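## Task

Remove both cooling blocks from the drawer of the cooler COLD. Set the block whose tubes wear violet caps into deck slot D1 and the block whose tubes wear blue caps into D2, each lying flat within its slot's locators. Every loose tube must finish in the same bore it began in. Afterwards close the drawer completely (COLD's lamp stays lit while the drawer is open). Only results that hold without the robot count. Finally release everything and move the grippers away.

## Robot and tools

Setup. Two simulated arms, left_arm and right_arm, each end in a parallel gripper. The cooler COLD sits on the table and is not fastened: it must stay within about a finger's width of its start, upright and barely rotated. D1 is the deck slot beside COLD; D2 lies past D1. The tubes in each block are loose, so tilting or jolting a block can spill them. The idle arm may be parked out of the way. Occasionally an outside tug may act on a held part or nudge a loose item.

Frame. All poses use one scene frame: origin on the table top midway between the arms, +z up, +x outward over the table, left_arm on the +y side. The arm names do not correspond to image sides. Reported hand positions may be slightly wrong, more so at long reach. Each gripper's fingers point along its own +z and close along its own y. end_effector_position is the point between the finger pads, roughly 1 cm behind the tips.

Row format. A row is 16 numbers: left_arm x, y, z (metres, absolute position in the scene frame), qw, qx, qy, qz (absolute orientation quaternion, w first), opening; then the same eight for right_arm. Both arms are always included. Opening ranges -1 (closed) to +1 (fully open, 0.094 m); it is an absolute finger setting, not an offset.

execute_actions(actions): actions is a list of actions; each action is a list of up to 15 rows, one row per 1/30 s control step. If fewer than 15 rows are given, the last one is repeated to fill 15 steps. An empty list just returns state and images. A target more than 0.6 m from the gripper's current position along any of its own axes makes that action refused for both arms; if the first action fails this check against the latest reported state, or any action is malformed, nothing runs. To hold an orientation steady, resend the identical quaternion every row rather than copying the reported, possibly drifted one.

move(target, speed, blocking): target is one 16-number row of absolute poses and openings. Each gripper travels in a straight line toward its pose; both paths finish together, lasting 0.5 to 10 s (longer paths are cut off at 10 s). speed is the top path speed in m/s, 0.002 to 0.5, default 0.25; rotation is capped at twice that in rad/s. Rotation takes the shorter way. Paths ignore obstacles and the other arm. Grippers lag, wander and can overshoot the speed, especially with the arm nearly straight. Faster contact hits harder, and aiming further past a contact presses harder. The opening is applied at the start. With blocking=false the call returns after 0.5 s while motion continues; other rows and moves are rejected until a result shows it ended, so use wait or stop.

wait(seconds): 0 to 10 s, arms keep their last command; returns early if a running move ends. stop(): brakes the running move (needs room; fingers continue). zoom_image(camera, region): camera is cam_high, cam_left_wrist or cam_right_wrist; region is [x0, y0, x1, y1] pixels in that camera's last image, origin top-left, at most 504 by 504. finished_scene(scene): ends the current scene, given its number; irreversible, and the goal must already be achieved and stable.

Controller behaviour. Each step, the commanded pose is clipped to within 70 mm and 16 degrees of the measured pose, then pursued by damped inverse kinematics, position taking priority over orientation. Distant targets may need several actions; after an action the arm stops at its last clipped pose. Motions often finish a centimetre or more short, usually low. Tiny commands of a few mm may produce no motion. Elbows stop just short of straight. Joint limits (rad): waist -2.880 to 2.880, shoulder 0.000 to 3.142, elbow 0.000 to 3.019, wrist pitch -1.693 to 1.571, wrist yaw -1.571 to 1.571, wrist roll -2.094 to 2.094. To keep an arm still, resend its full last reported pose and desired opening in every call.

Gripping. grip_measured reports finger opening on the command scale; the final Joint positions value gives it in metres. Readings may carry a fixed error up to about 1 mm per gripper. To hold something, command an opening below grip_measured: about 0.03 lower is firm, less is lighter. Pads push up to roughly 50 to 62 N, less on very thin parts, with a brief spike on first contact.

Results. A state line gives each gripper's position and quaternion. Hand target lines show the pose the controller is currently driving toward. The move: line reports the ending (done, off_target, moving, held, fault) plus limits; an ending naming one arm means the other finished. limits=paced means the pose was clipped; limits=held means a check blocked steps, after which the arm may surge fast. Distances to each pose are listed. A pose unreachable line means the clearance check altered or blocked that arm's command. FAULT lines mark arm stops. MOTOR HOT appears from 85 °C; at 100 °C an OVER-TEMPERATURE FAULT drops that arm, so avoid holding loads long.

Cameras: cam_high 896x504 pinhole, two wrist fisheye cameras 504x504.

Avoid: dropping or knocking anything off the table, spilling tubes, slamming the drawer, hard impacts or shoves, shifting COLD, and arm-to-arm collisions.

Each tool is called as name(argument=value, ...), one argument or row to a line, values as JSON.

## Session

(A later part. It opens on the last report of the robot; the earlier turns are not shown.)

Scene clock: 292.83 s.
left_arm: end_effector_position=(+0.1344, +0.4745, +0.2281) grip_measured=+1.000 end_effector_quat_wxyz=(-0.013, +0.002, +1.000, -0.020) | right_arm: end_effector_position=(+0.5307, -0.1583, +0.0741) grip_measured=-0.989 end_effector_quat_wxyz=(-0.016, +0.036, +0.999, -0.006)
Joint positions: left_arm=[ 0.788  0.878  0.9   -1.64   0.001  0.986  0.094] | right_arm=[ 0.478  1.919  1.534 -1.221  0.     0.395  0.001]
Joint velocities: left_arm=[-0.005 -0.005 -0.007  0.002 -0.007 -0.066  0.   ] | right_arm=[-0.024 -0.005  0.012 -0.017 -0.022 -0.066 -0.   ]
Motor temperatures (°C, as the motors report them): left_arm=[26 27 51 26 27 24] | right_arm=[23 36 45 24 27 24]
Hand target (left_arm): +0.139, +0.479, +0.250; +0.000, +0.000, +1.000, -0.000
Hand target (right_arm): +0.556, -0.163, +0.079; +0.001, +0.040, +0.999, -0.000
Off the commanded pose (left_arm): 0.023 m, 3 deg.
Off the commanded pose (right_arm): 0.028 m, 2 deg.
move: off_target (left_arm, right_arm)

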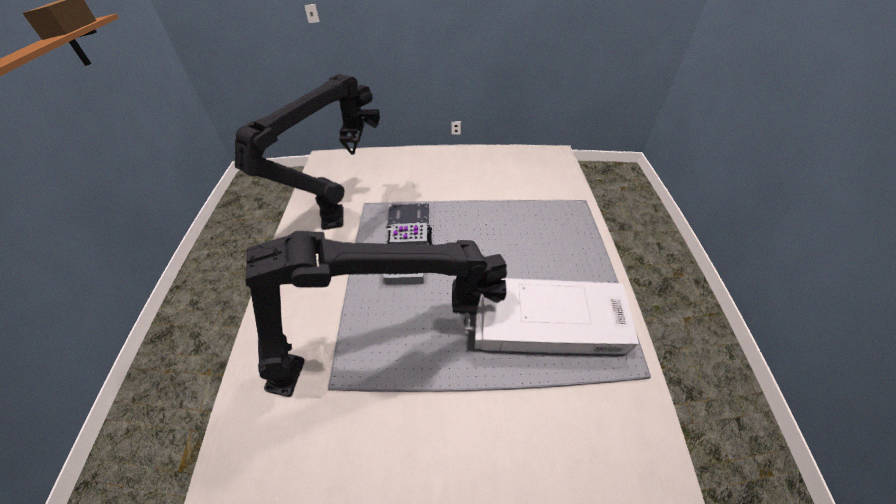

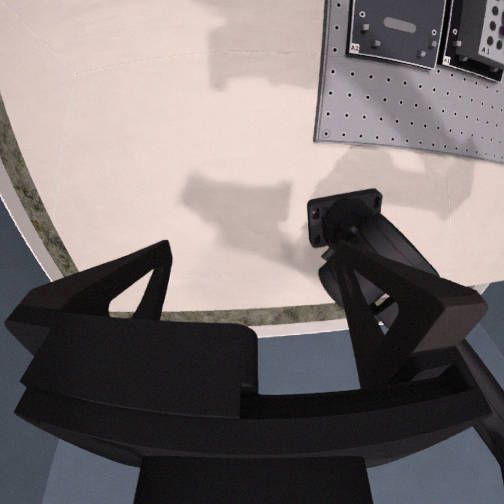

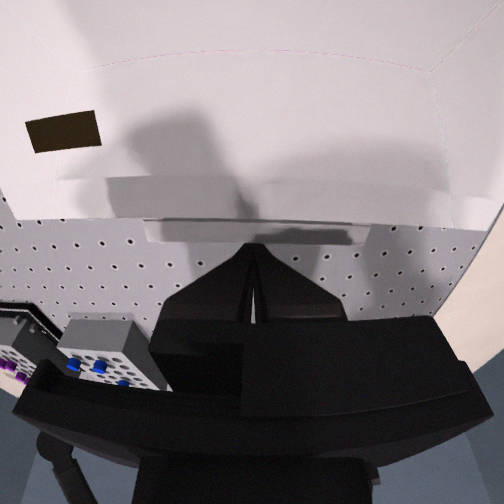

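Shut.

move(
  target=[0.3,0.25,0.23,0,0,1,0,1,0.25,-0.4,0.16,0,0,1,0,-1],
)

move(
  target=[0.352,0.015,0.18,0,0,1,0,1,0.25,-0.4,0.16,0,0,1,0,-1],
)

move(
  target=[0.352,0.015,0.13,0,0,1,0,1,0.25,-0.4,0.16,0,0,1,0,-1],
  speed=0.1,
)

Scene clock: 301.47 s.
left_arm: end_effector_position=(+0.2810, +0.2497, +0.2091) grip_measured=+1.000 end_effector_quat_wxyz=(-0.028, +0.005, +1.000, -0.008) | right_arm: end_effector_position=(+0.2497, -0.3982, +0.1577) grip_measured=-0.989 end_effector_quat_wxyz=(+0.009, +0.003, +1.000, -0.008)
Joint positions: left_arm=[-0.39   1.068  0.962 -1.517  0.027 -0.184  0.094] | right_arm=[-0.082  1.017  0.793 -1.325  0.011 -0.231  0.001]
Joint velocities: left_arm=[-0.015  0.005  0.007 -0.002 -0.066 -0.081  0.   ] | right_arm=[-0.005 -0.005 -0.007 -0.007 -0.007 -0.007 -0.001]
Motor temperatures (°C, as the motors report them): left_arm=[26 27 51 26 27 24] | right_arm=[23 36 45 24 27 24]
Hand target (left_arm): +0.300, +0.246, +0.231; +0.006, +0.000, +1.000, -0.013
Hand target (right_arm): +0.246, -0.399, +0.157; +0.002, -0.000, +1.000, -0.005
Off the commanded pose (left_arm): 0.028 m, 3 deg.
Off the commanded pose (right_arm): 0.003 m, 1 deg.
move: off_target (left_arm)

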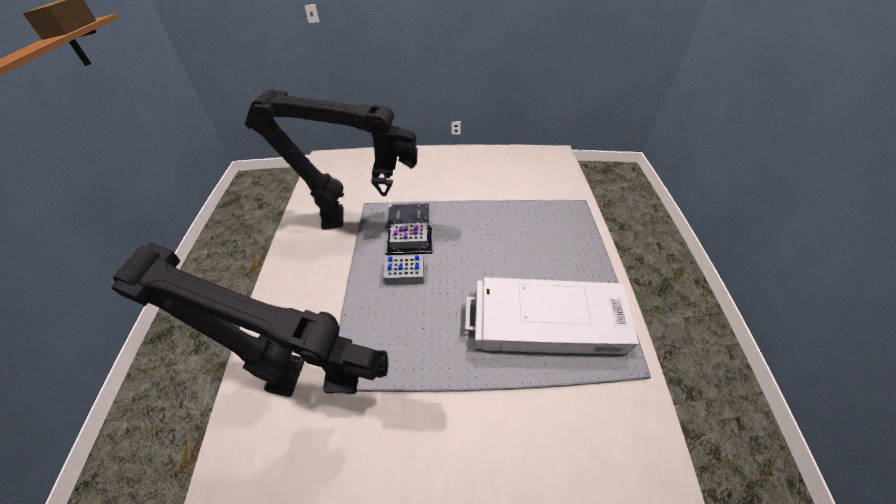

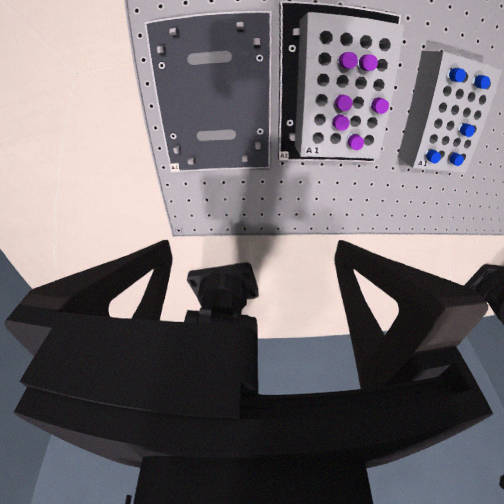

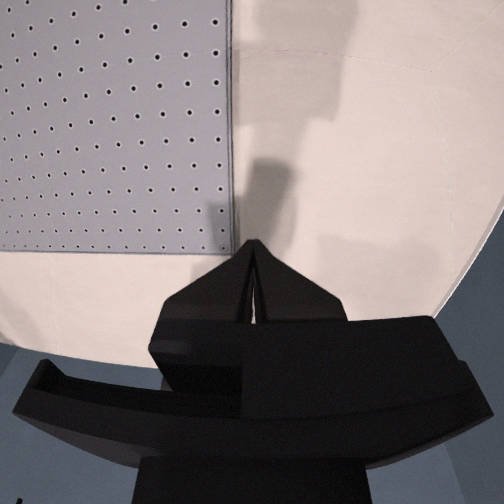

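Scene clock: 302.97 s.
left_arm: end_effector_position=(+0.3324, +0.0268, +0.1593) grip_measured=+1.000 end_effector_quat_wxyz=(-0.031, +0.008, +0.999, +0.016) | right_arm: end_effector_position=(+0.2483, -0.3965, +0.1568) grip_measured=-0.989 end_effector_quat_wxyz=(+0.005, -0.001, +1.000, -0.003)
Joint positions: left_arm=[-0.919  1.514  1.228 -1.352  0.017 -0.707  0.094] | right_arm=[-0.082  1.021  0.793 -1.333  0.003 -0.239  0.001]
Joint velocities: left_arm=[-0.015 -0.005 -0.017  0.012  0.095  0.066  0.   ] | right_arm=[-0.015  0.005 -0.017 -0.007  0.022 -0.022 -0.003]
Motor temperatures (°C, as the motors report them): left_arm=[26 27 51 26 27 24] | right_arm=[23 36 45 24 27 24]
Hand target (left_arm): +0.350, +0.014, +0.182; -0.003, +0.000, +1.000, -0.006
Hand target (right_arm): +0.250, -0.400, +0.160; -0.000, +0.000, +1.000, -0.000
Off the commanded pose (left_arm): 0.031 m, 4 deg.
Off the commanded pose (right_arm): 0.005 m, 1 deg.
move: off_target (left_arm)

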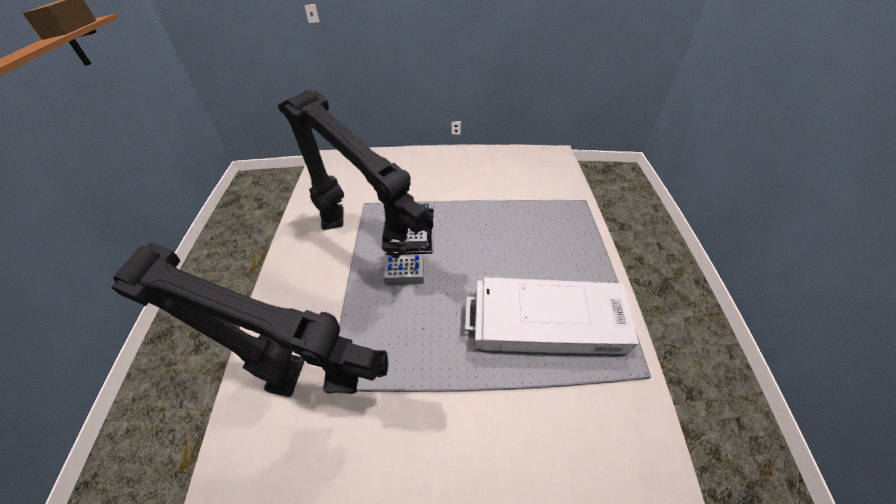

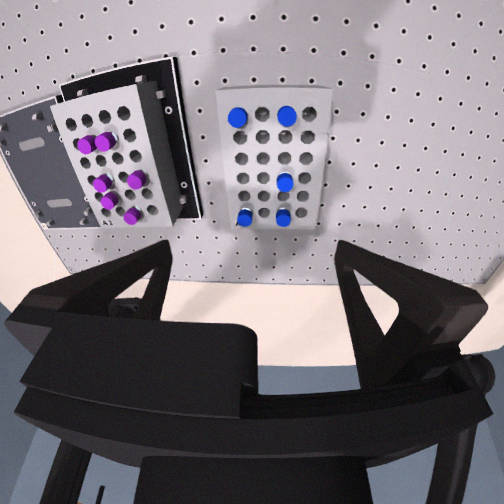

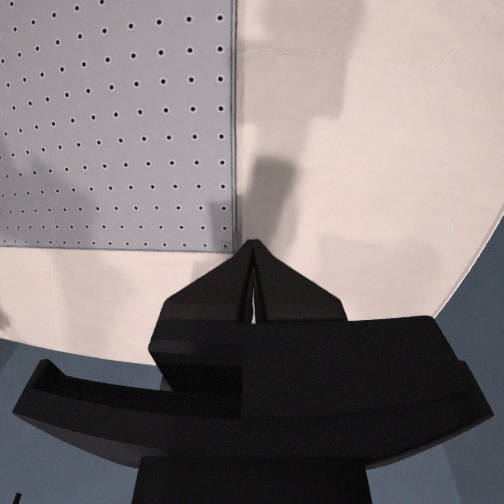

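Scene clock: 303.80 s.
left_arm: end_effector_position=(+0.3485, +0.0156, +0.1332) grip_measured=+1.000 end_effector_quat_wxyz=(-0.005, +0.007, +1.000, +0.002) | right_arm: end_effector_position=(+0.2483, -0.3965, +0.1568) grip_measured=-0.989 end_effector_quat_wxyz=(+0.005, -0.002, +1.000, -0.003)
Joint positions: left_arm=[-0.919  1.549  1.198 -1.23   0.004 -0.71   0.094] | right_arm=[-0.082  1.021  0.793 -1.333  0.003 -0.24   0.001]
Joint velocities: left_arm=[-0.015  0.005 -0.017 -0.007 -0.007 -0.007  0.   ] | right_arm=[-0.005  0.005 -0.012  0.007 -0.081 -0.007 -0.   ]
Motor temperatures (°C, as the motors report them): left_arm=[26 27 51 26 27 24] | right_arm=[23 36 45 24 27 24]
Hand target (left_arm): +0.352, +0.015, +0.131; +0.000, -0.000, +1.000, -0.000
Hand target (right_arm): +0.250, -0.400, +0.160; +0.000, +0.000, +1.000, -0.000
Off the commanded pose (left_arm): 0.005 m, 1 deg.
Off the commanded pose (right_arm): 0.005 m, 1 deg.
move: done

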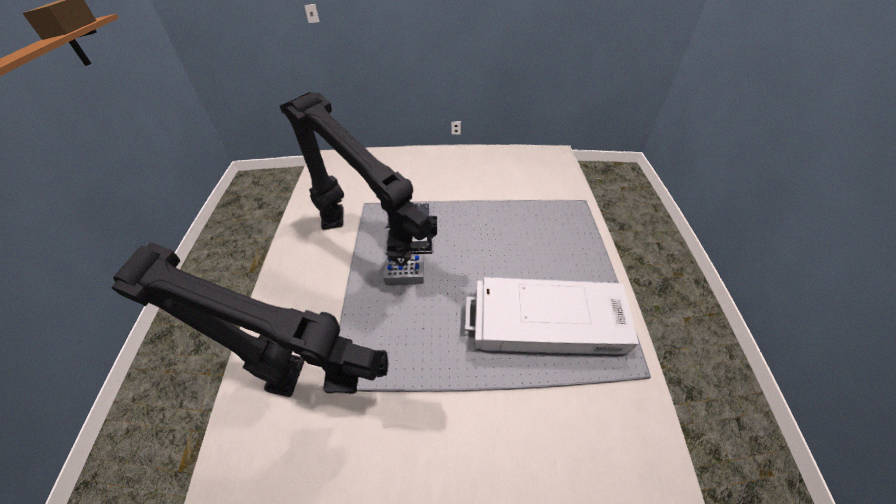

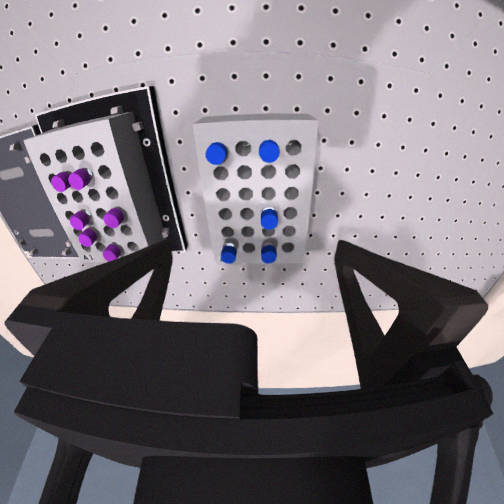

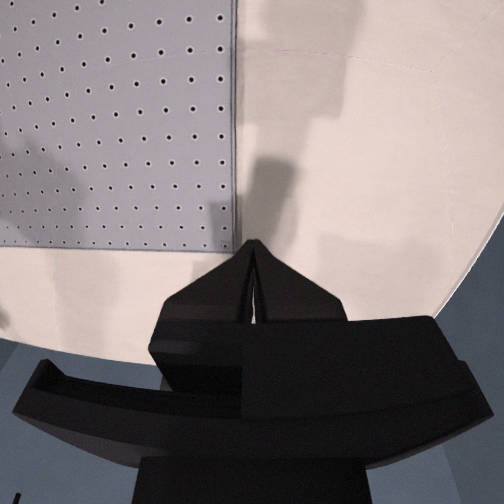

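Centred.

move(
  target=[0.345,0.014,0.047,0,0,1,0,1,0.25,-0.4,0.16,0,0,1,0,-1],
  speed=0.06,
)

Scene clock: 309.37 s.
left_arm: end_effector_position=(+0.3460, +0.0173, +0.0509) grip_measured=+1.000 end_effector_quat_wxyz=(-0.004, +0.002, +1.000, +0.001) | right_arm: end_effector_position=(+0.2483, -0.3965, +0.1568) grip_measured=-0.989 end_effector_quat_wxyz=(+0.005, -0.002, +1.000, -0.003)
Joint positions: left_arm=[-0.919  1.639  1.066 -1.005  0.004 -0.721  0.094] | right_arm=[-0.082  1.021  0.793 -1.333  0.003 -0.24   0.001]
Joint velocities: left_arm=[-0.015  0.015 -0.007 -0.002  0.007 -0.022  0.   ] | right_arm=[-0.005 -0.015  0.007 -0.007  0.022 -0.081 -0.001]
Motor temperatures (°C, as the motors report them): left_arm=[26 28 49 26 27 24] | right_arm=[23 35 44 24 27 24]
Hand target (left_arm): +0.345, +0.014, +0.047; -0.000, +0.000, +1.000, -0.000
Hand target (right_arm): +0.250, -0.400, +0.160; +0.000, +0.000, +1.000, -0.000
Off the commanded pose (left_arm): 0.005 m, 1 deg.
Off the commanded pose (right_arm): 0.005 m, 1 deg.
move: done

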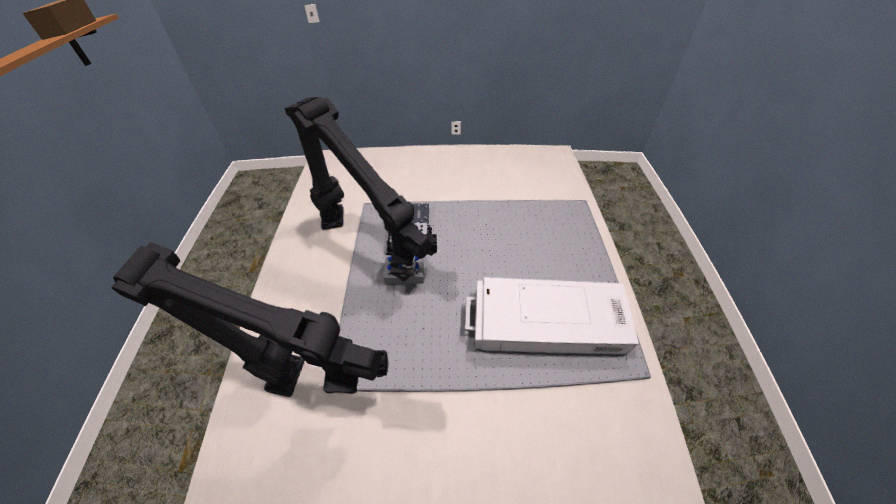

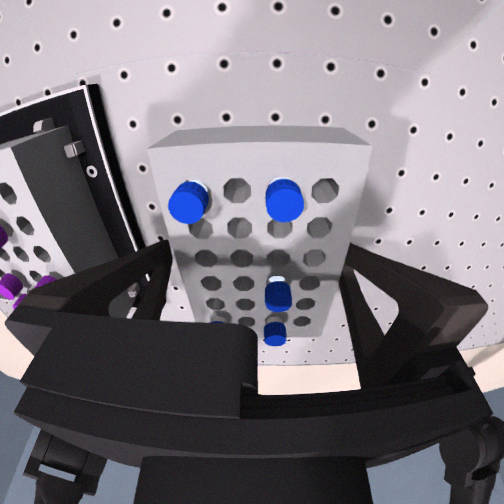

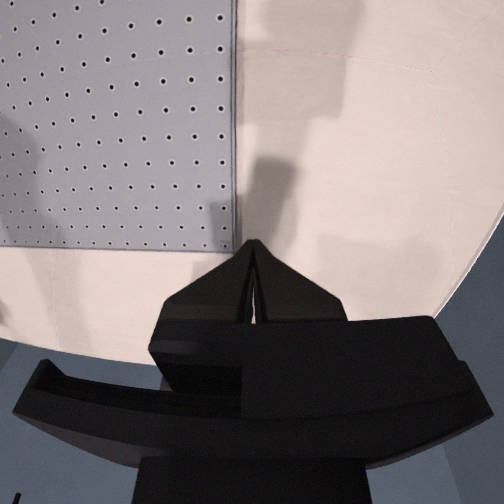

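execute_actions(
  actions=[
    [[0.345,0.014,0.038,0,0,1,0,1,0.25,-0.4,0.16,0,0,1,0,-1]],
    [[0.345,0.014,0.038,0,0,1,0,0.76,0.25,-0.4,0.16,0,0,1,0,-1]],
    [[0.345,0.014,0.038,0,0,1,0,0.76,0.25,-0.4,0.16,0,0,1,0,-1]],
    [[0.355,0.0,0.11,0,0,1,0,0.76,0.25,-0.4,0.16,0,0,1,0,-1]],
    [[0.36,0,0.17,0.02,0,1,-0.02,0.76,0.25,-0.4,0.16,0,0,1,0,-1]],
    [[0.36,0,0.23,0.03,0,1,-0.03,0.76,0.25,-0.4,0.16,0,0,1,0,-1]],
    [[0.36,0,0.27,0.03,0,1,-0.04,0.76,0.25,-0.4,0.16,0,0,1,0,-1]],
    [[0.36,0,0.27,0.03,0,1,-0.04,0.76,0.25,-0.4,0.16,0,0,1,0,-1]],
  ],
)

Scene clock: 320.47 s.
left_arm: end_effector_position=(+0.3130, +0.0388, +0.1336) grip_measured=+0.814 end_effector_quat_wxyz=(-0.026, +0.002, +1.000, +0.013) | right_arm: end_effector_position=(+0.2483, -0.3965, +0.1568) grip_measured=-0.989 end_effector_quat_wxyz=(+0.005, -0.002, +1.000, -0.003)
Joint positions: left_arm=[-0.929  1.472  1.111 -1.265  0.016 -0.729  0.085] | right_arm=[-0.082  1.021  0.793 -1.333  0.003 -0.24   0.001]
Joint velocities: left_arm=[ 0.005 -0.015  0.012 -0.007 -0.022  0.007 -0.   ] | right_arm=[ 0.005 -0.005 -0.017  0.002  0.066 -0.007 -0.   ]
Motor temperatures (°C, as the motors report them): left_arm=[26 29 49 26 27 24] | right_arm=[23 34 44 24 27 24]
Hand target (left_arm): +0.335, +0.020, +0.200; +0.030, -0.000, +0.999, -0.040
Hand target (right_arm): +0.250, -0.400, +0.160; +0.000, +0.000, +1.000, -0.000
Off the commanded pose (left_arm): 0.149 m, 9 deg; position clipped at the last step of the last action.
Off the commanded pose (right_arm): 0.005 m, 1 deg.

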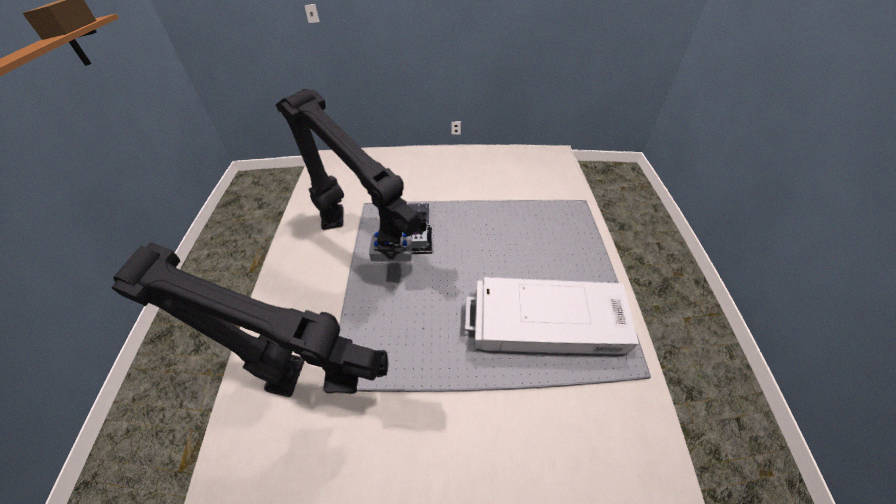

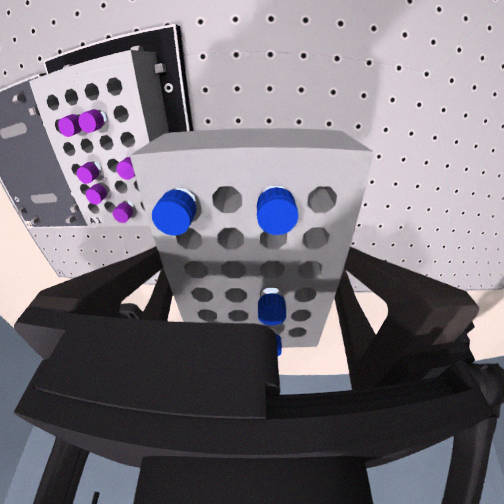

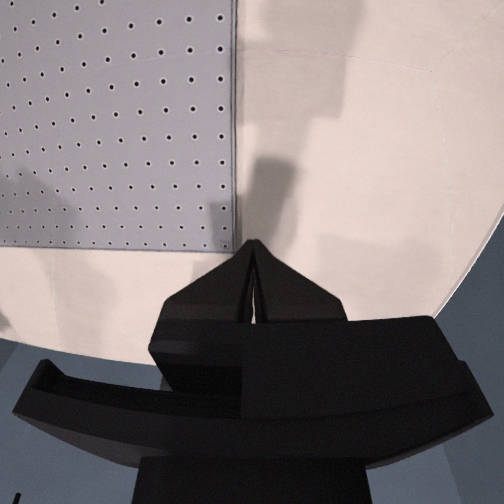

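execute_actions(
  actions=[
    [[0.3,0.04,0.28,-0.04,0,1,0.04,0.76,0.25,-0.4,0.16,0,0,1,0,-1]],
    [[0.28,0.04,0.28,-0.04,0,1,0.04,0.76,0.25,-0.4,0.16,0,0,1,0,-1]],
    [[0.27,0.05,0.28,0.03,0,1,-0.04,0.76,0.25,-0.4,0.16,0,0,1,0,-1]],
    [[0.27,0.05,0.28,0.03,0,1,-0.04,0.76,0.25,-0.4,0.16,0,0,1,0,-1]],
  ],
)

Scene clock: 330.60 s.
left_arm: end_effector_position=(+0.2648, +0.0564, +0.2571) grip_measured=+0.814 end_effector_quat_wxyz=(+0.003, +0.005, +1.000, -0.011) | right_arm: end_effector_position=(+0.2483, -0.3965, +0.1568) grip_measured=-0.989 end_effector_quat_wxyz=(+0.005, -0.002, +1.000, -0.003)
Joint positions: left_arm=[-0.986  1.237  1.217 -1.53   0.011 -0.782  0.085] | right_arm=[-0.082  1.021  0.793 -1.333  0.003 -0.24   0.001]
Joint velocities: left_arm=[-0.005 -0.015 -0.022  0.007  0.022  0.081 -0.   ] | right_arm=[-0.005 -0.005  0.002  0.002  0.051  0.022  0.001]
Motor temperatures (°C, as the motors report them): left_arm=[26 29 53 26 27 24] | right_arm=[23 33 43 24 27 24]
Hand target (left_arm): +0.269, +0.051, +0.280; +0.030, +0.000, +0.999, -0.040
Hand target (right_arm): +0.250, -0.400, +0.160; +0.000, +0.000, +1.000, -0.000
Off the commanded pose (left_arm): 0.024 m, 5 deg.
Off the commanded pose (right_arm): 0.005 m, 1 deg.

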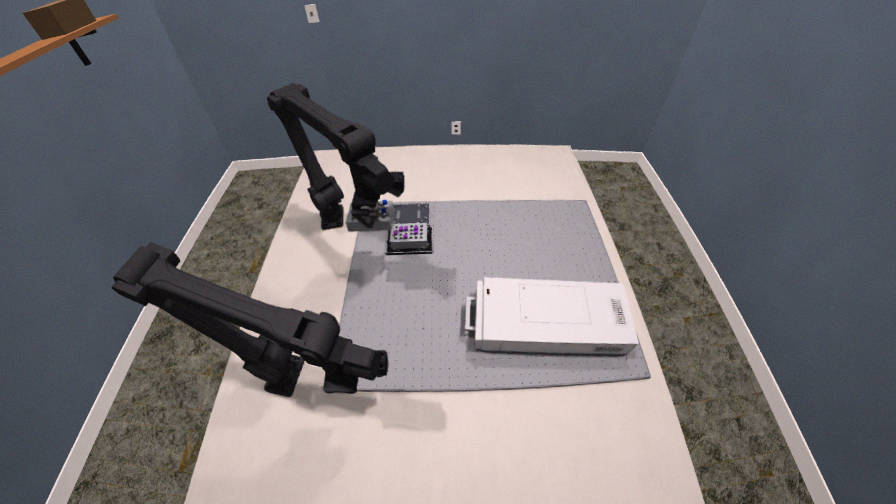

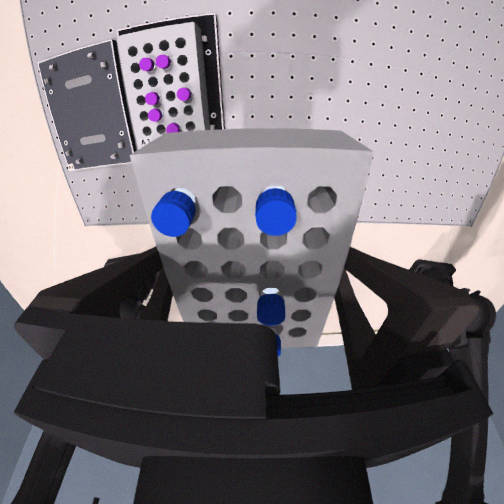

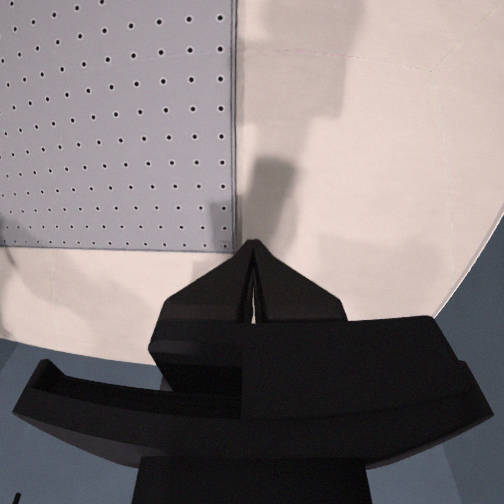

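move(
  target=[0.36,0.295,0.25,0.04,0,1,-0.01,0.76,0.25,-0.4,0.16,0,0,1,0,-1],
  speed=0.15,
)

move(
  target=[0.362,0.29,0.1,0.025,0,1,-0.01,0.76,0.25,-0.4,0.16,0,0,1,0,-1],
  speed=0.08,
)

Scene clock: 337.67 s.
left_arm: end_effector_position=(+0.3463, +0.2999, +0.2236) grip_measured=+0.814 end_effector_quat_wxyz=(-0.000, -0.009, +1.000, +0.002) | right_arm: end_effector_position=(+0.2483, -0.3965, +0.1568) grip_measured=-0.989 end_effector_quat_wxyz=(+0.005, -0.002, +1.000, -0.003)
Joint positions: left_arm=[-0.215  1.192  1.092 -1.471 -0.004 -0.039  0.085] | right_arm=[-0.082  1.021  0.793 -1.333  0.003 -0.24   0.001]
Joint velocities: left_arm=[-0.005  0.015 -0.002 -0.022  0.037 -0.051  0.   ] | right_arm=[ 0.015 -0.015  0.007 -0.002 -0.066 -0.007  0.   ]
Motor temperatures (°C, as the motors report them): left_arm=[26 29 52 26 27 24] | right_arm=[23 33 43 24 27 24]
Hand target (left_arm): +0.360, +0.298, +0.250; +0.043, +0.000, +0.999, -0.001
Hand target (right_arm): +0.250, -0.400, +0.160; +0.000, +0.000, +1.000, -0.000
Off the commanded pose (left_arm): 0.030 m, 5 deg.
Off the commanded pose (right_arm): 0.005 m, 1 deg.
move: off_target (left_arm)

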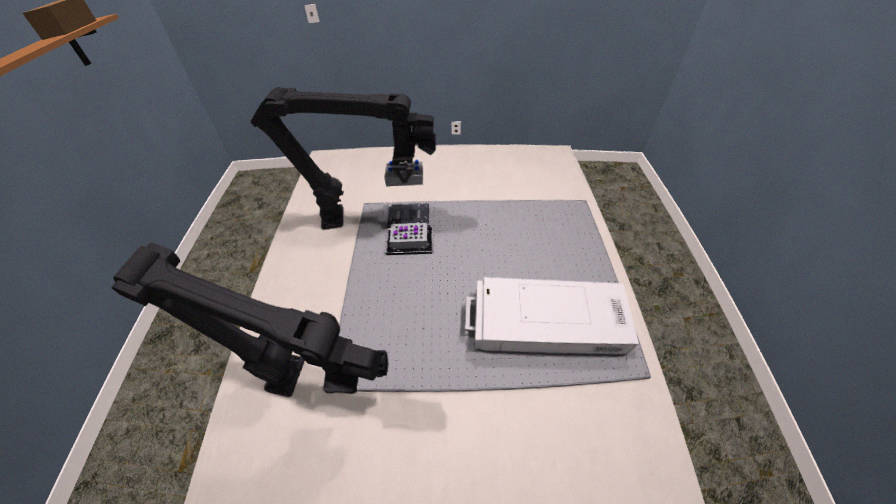

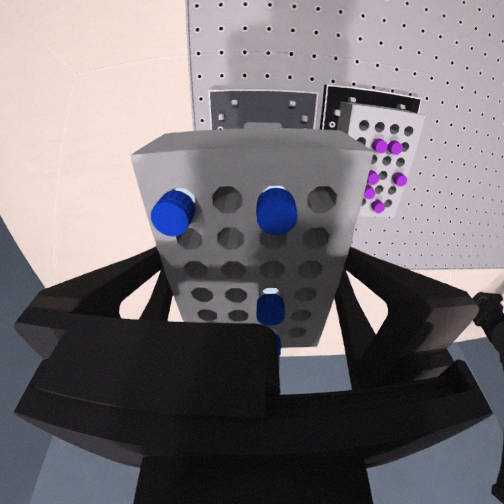

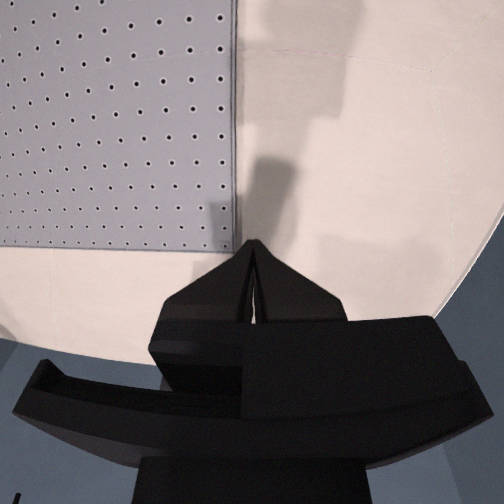

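Scene clock: 339.57 s.
left_arm: end_effector_position=(+0.3472, +0.2939, +0.0820) grip_measured=+0.814 end_effector_quat_wxyz=(-0.009, -0.005, +1.000, -0.007) | right_arm: end_effector_position=(+0.2483, -0.3965, +0.1568) grip_measured=-0.989 end_effector_quat_wxyz=(+0.005, -0.002, +1.000, -0.003)
Joint positions: left_arm=[-0.224  1.33   0.819 -1.078  0.014 -0.038  0.085] | right_arm=[-0.082  1.021  0.793 -1.333  0.003 -0.24   0.001]
Joint velocities: left_arm=[-0.005 -0.005 -0.012  0.017 -0.11  -0.007 -0.001] | right_arm=[-0.005 -0.005  0.002 -0.007  0.051  0.022 -0.001]
Motor temperatures (°C, as the motors report them): left_arm=[26 29 52 26 27 24] | right_arm=[23 33 43 24 27 24]
Hand target (left_arm): +0.362, +0.290, +0.100; +0.025, +0.000, +1.000, -0.010
Hand target (right_arm): +0.250, -0.400, +0.160; +0.000, +0.000, +1.000, -0.000
Off the commanded pose (left_arm): 0.024 m, 4 deg.
Off the commanded pose (right_arm): 0.005 m, 1 deg.
move: off_target (left_arm)

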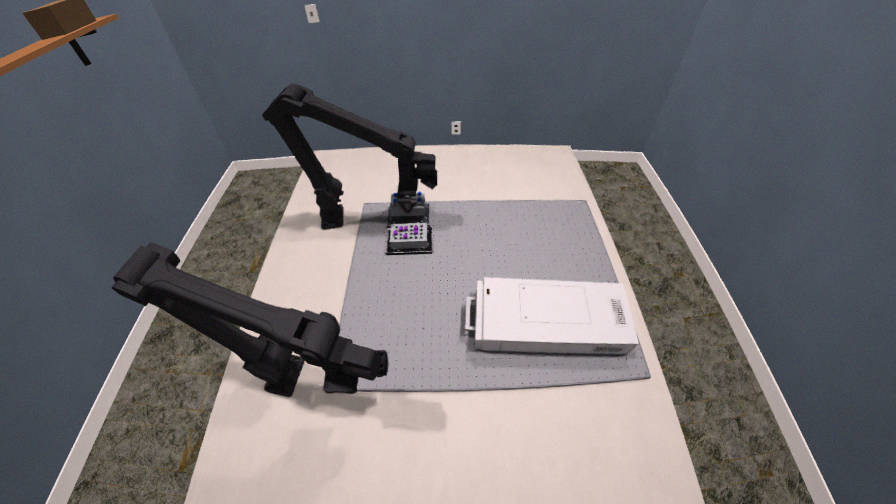

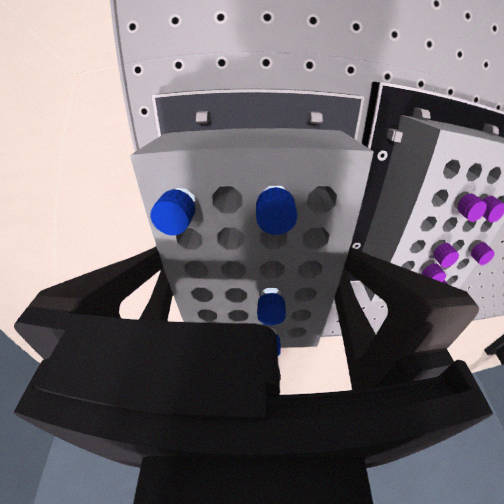

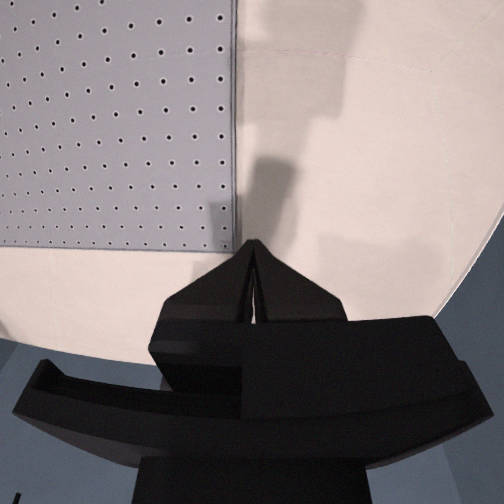

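move(
  target=[0.368,0.281,0.08,0.035,0,1,0,0.76,0.25,-0.4,0.16,0,0,1,0,-1],
  speed=0.02,
)

Scene clock: 345.10 s.
left_arm: end_effector_position=(+0.3541, +0.2837, +0.0664) grip_measured=+0.814 end_effector_quat_wxyz=(+0.006, +0.002, +1.000, -0.001) | right_arm: end_effector_position=(+0.2483, -0.3965, +0.1568) grip_measured=-0.989 end_effector_quat_wxyz=(+0.005, -0.002, +1.000, -0.003)
Joint positions: left_arm=[-0.261  1.355  0.795 -1.     0.001 -0.062  0.085] | right_arm=[-0.082  1.021  0.793 -1.333  0.003 -0.24   0.001]
Joint velocities: left_arm=[-0.005 -0.015 -0.017 -0.007 -0.022  0.022 -0.001] | right_arm=[-0.015 -0.005 -0.002  0.012 -0.081 -0.007  0.001]
Motor temperatures (°C, as the motors report them): left_arm=[26 29 51 26 27 24] | right_arm=[23 33 43 24 27 24]
Hand target (left_arm): +0.368, +0.281, +0.081; +0.035, -0.000, +0.999, -0.001
Hand target (right_arm): +0.250, -0.400, +0.160; +0.000, +0.000, +1.000, -0.000
Off the commanded pose (left_arm): 0.020 m, 3 deg.
Off the commanded pose (right_arm): 0.005 m, 1 deg.
move: off_target (left_arm)

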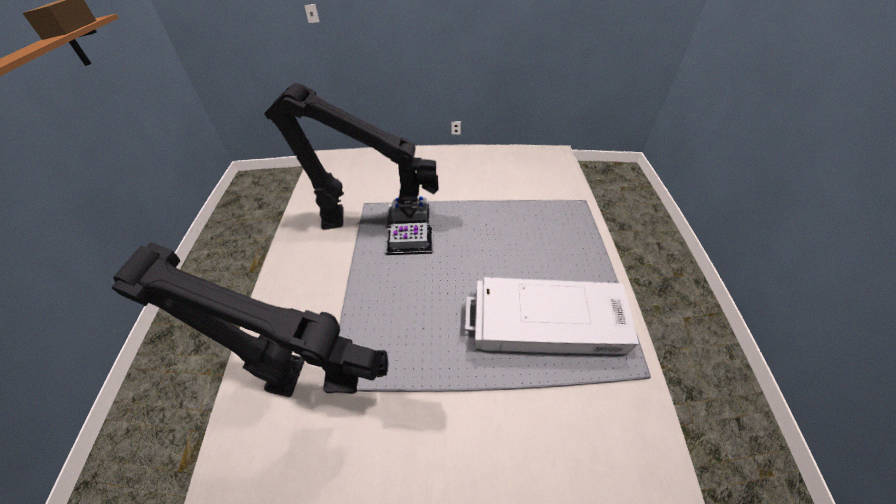

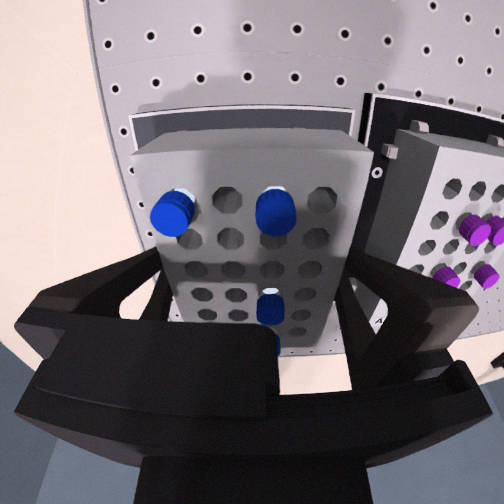

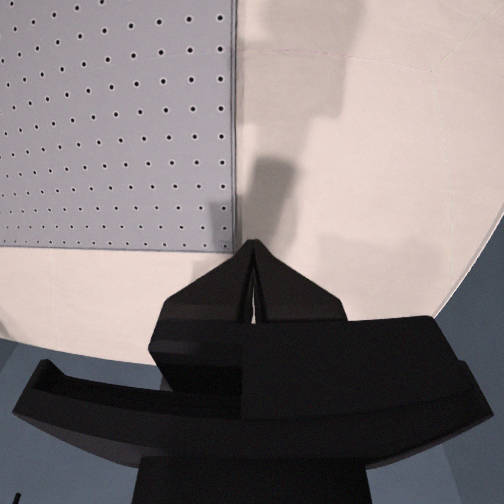

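move(
  target=[0.361,0.295,0.078,0.025,-0.008,1,0,0.76,0.25,-0.4,0.16,0,0,1,0,-1],
  speed=0.015,
)

Scene clock: 349.83 s.
left_arm: end_effector_position=(+0.3519, +0.2887, +0.0632) grip_measured=+0.814 end_effector_quat_wxyz=(+0.001, -0.003, +1.000, -0.002) | right_arm: end_effector_position=(+0.2483, -0.3965, +0.1568) grip_measured=-0.989 end_effector_quat_wxyz=(+0.005, -0.002, +1.000, -0.003)
Joint positions: left_arm=[-0.245  1.359  0.79  -0.999  0.003 -0.057  0.085] | right_arm=[-0.082  1.021  0.793 -1.333  0.003 -0.24   0.001]
Joint velocities: left_arm=[-0.015 -0.005  0.017 -0.022 -0.007 -0.037 -0.001] | right_arm=[-0.005  0.005  0.007  0.002  0.037  0.022 -0.001]
Motor temperatures (°C, as the motors report them): left_arm=[26 29 50 26 27 24] | right_arm=[23 33 43 24 27 24]
Hand target (left_arm): +0.361, +0.295, +0.078; +0.025, -0.008, +1.000, +0.001
Hand target (right_arm): +0.250, -0.400, +0.160; +0.000, +0.000, +1.000, -0.000
Off the commanded pose (left_arm): 0.018 m, 3 deg.
Off the commanded pose (right_arm): 0.005 m, 1 deg.
move: off_target (left_arm)

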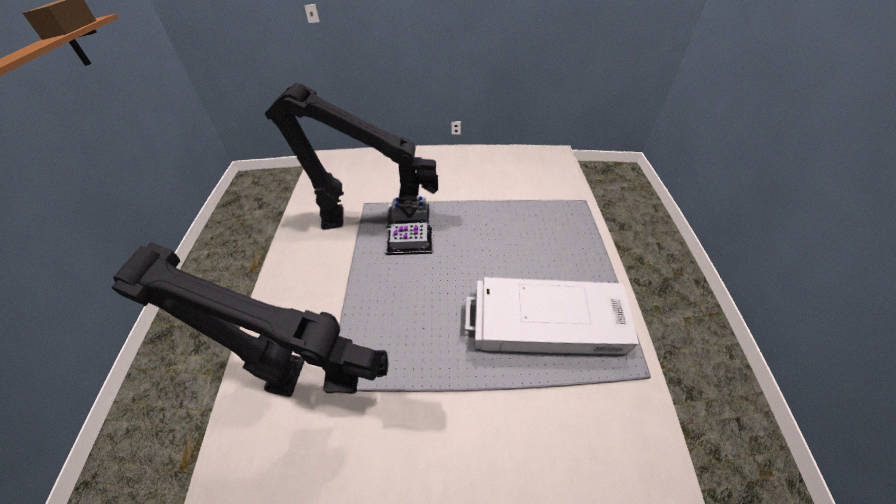

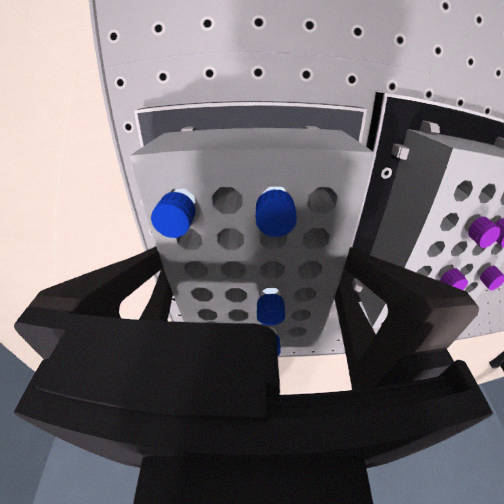

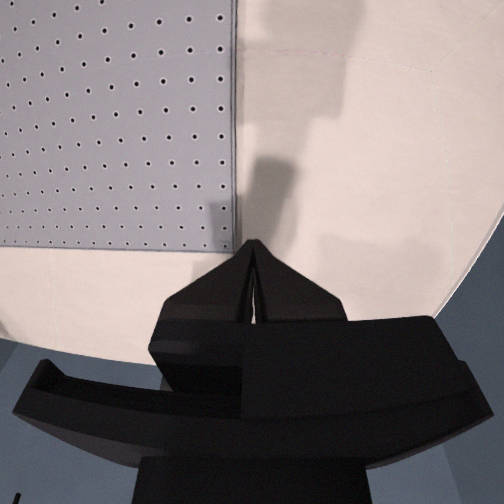

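move(
  target=[0.356,0.295,0.05,0.02,-0.008,1,0,0.76,0.25,-0.4,0.16,0,0,1,0,-1],
  speed=0.015,
)

Scene clock: 353.57 s.
left_arm: end_effector_position=(+0.3515, +0.2889, +0.0622) grip_measured=+0.814 end_effector_quat_wxyz=(+0.011, -0.003, +1.000, -0.004) | right_arm: end_effector_position=(+0.2483, -0.3965, +0.1568) grip_measured=-0.989 end_effector_quat_wxyz=(+0.005, -0.002, +1.000, -0.003)
Joint positions: left_arm=[-0.243  1.347  0.775 -0.977  0.006 -0.054  0.085] | right_arm=[-0.082  1.021  0.793 -1.333  0.003 -0.24   0.001]
Joint velocities: left_arm=[ 0.005 -0.005 -0.017  0.002  0.066  0.022 -0.   ] | right_arm=[-0.005  0.005 -0.002  0.002  0.095 -0.066  0.   ]
Motor temperatures (°C, as the motors report them): left_arm=[26 29 49 26 27 24] | right_arm=[23 33 43 24 27 24]
Hand target (left_arm): +0.356, +0.295, +0.051; +0.020, -0.008, +1.000, +0.000
Hand target (right_arm): +0.250, -0.400, +0.160; +0.000, +0.000, +1.000, -0.000
Off the commanded pose (left_arm): 0.014 m, 1 deg.
Off the commanded pose (right_arm): 0.005 m, 1 deg.
move: off_target (left_arm)

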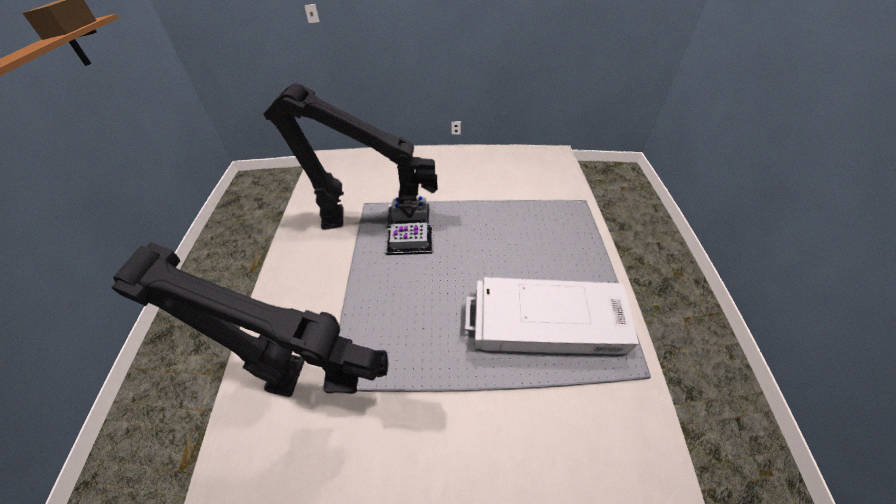

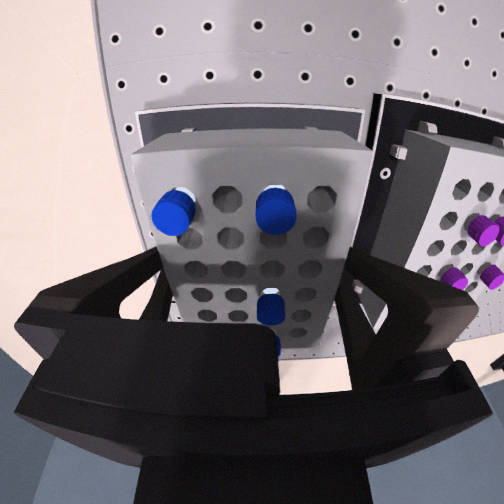

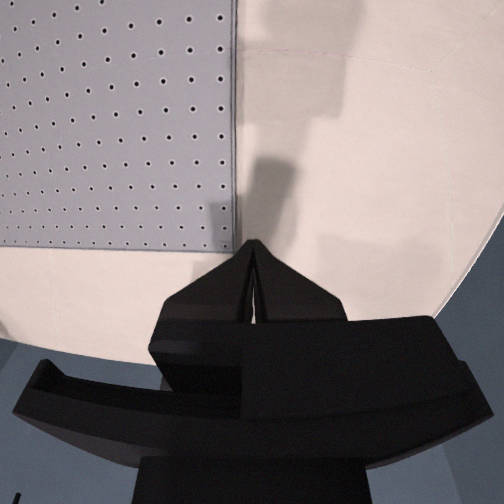

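On the far pegs; drag −x.

move(
  target=[0.338,0.295,0.058,0.01,-0.008,1,0,0.76,0.25,-0.4,0.16,0,0,1,0,-1],
  speed=0.01,
)

zoom_image(
  camera="cam_high",
  region=[370,180,450,260],
)

Scene clock: 359.80 s.
left_arm: end_effector_position=(+0.3442, +0.2908, +0.0567) grip_measured=+0.814 end_effector_quat_wxyz=(+0.014, +0.001, +1.000, -0.003) | right_arm: end_effector_position=(+0.2483, -0.3965, +0.1568) grip_measured=-0.989 end_effector_quat_wxyz=(+0.005, -0.002, +1.000, -0.003)
Joint positions: left_arm=[-0.239  1.333  0.744 -0.954  0.004 -0.044  0.085] | right_arm=[-0.082  1.021  0.793 -1.333  0.003 -0.24   0.001]
Joint velocities: left_arm=[ 0.005  0.005 -0.012  0.002  0.007 -0.007 -0.001] | right_arm=[-0.005 -0.005  0.007 -0.007  0.022 -0.007 -0.   ]
Motor temperatures (°C, as the motors report them): left_arm=[26 28 48 26 27 24] | right_arm=[23 32 43 24 27 24]
Hand target (left_arm): +0.338, +0.295, +0.058; +0.010, -0.008, +1.000, +0.000
Hand target (right_arm): +0.250, -0.400, +0.160; +0.000, +0.000, +1.000, -0.000
Off the commanded pose (left_arm): 0.008 m, 1 deg.
Off the commanded pose (right_arm): 0.005 m, 1 deg.
move: done

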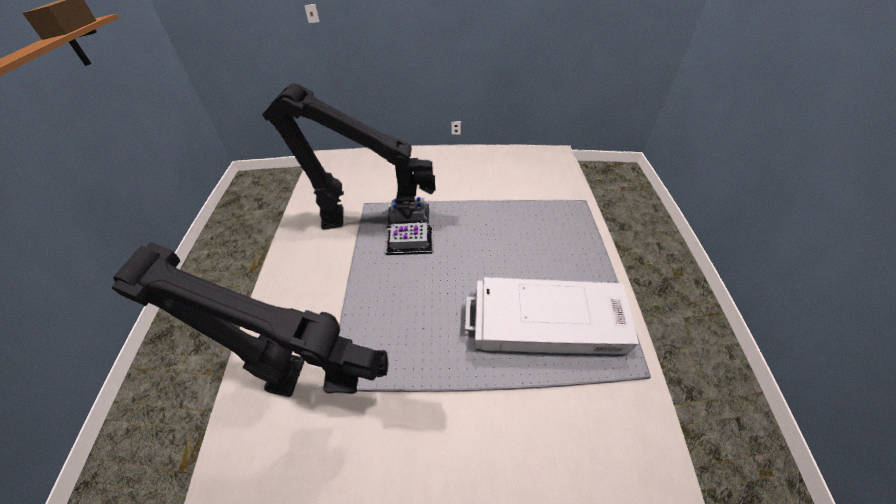

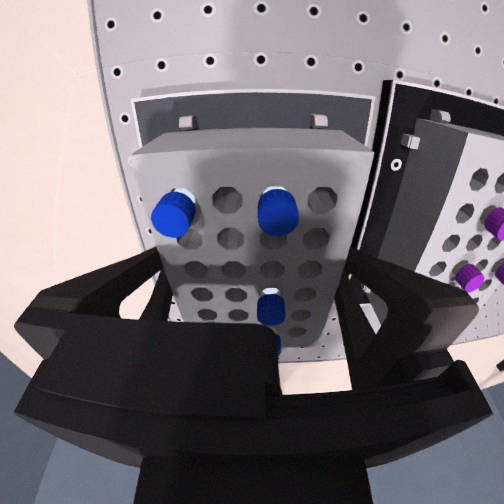

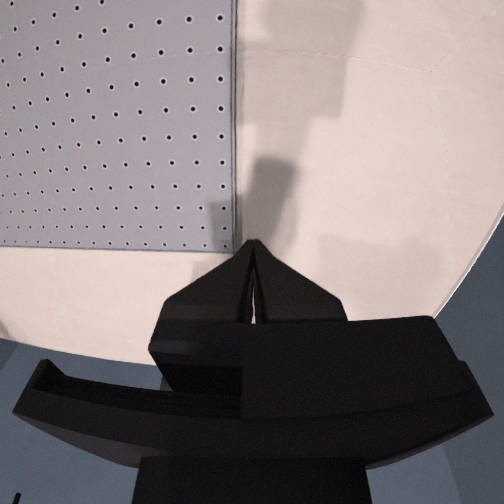

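Region (370, 180, 450, 260) of cam_high's 896x504 image, scaled by 6.300, with more detail than that image has.

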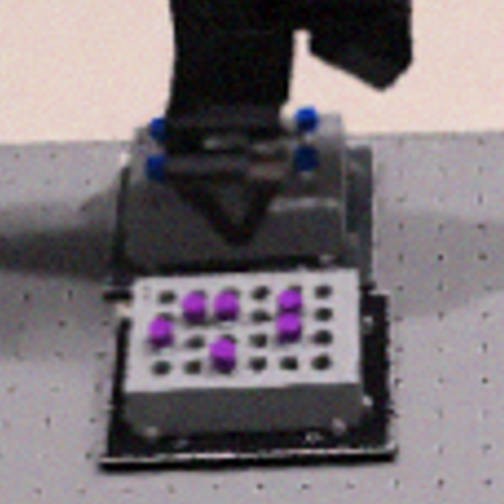

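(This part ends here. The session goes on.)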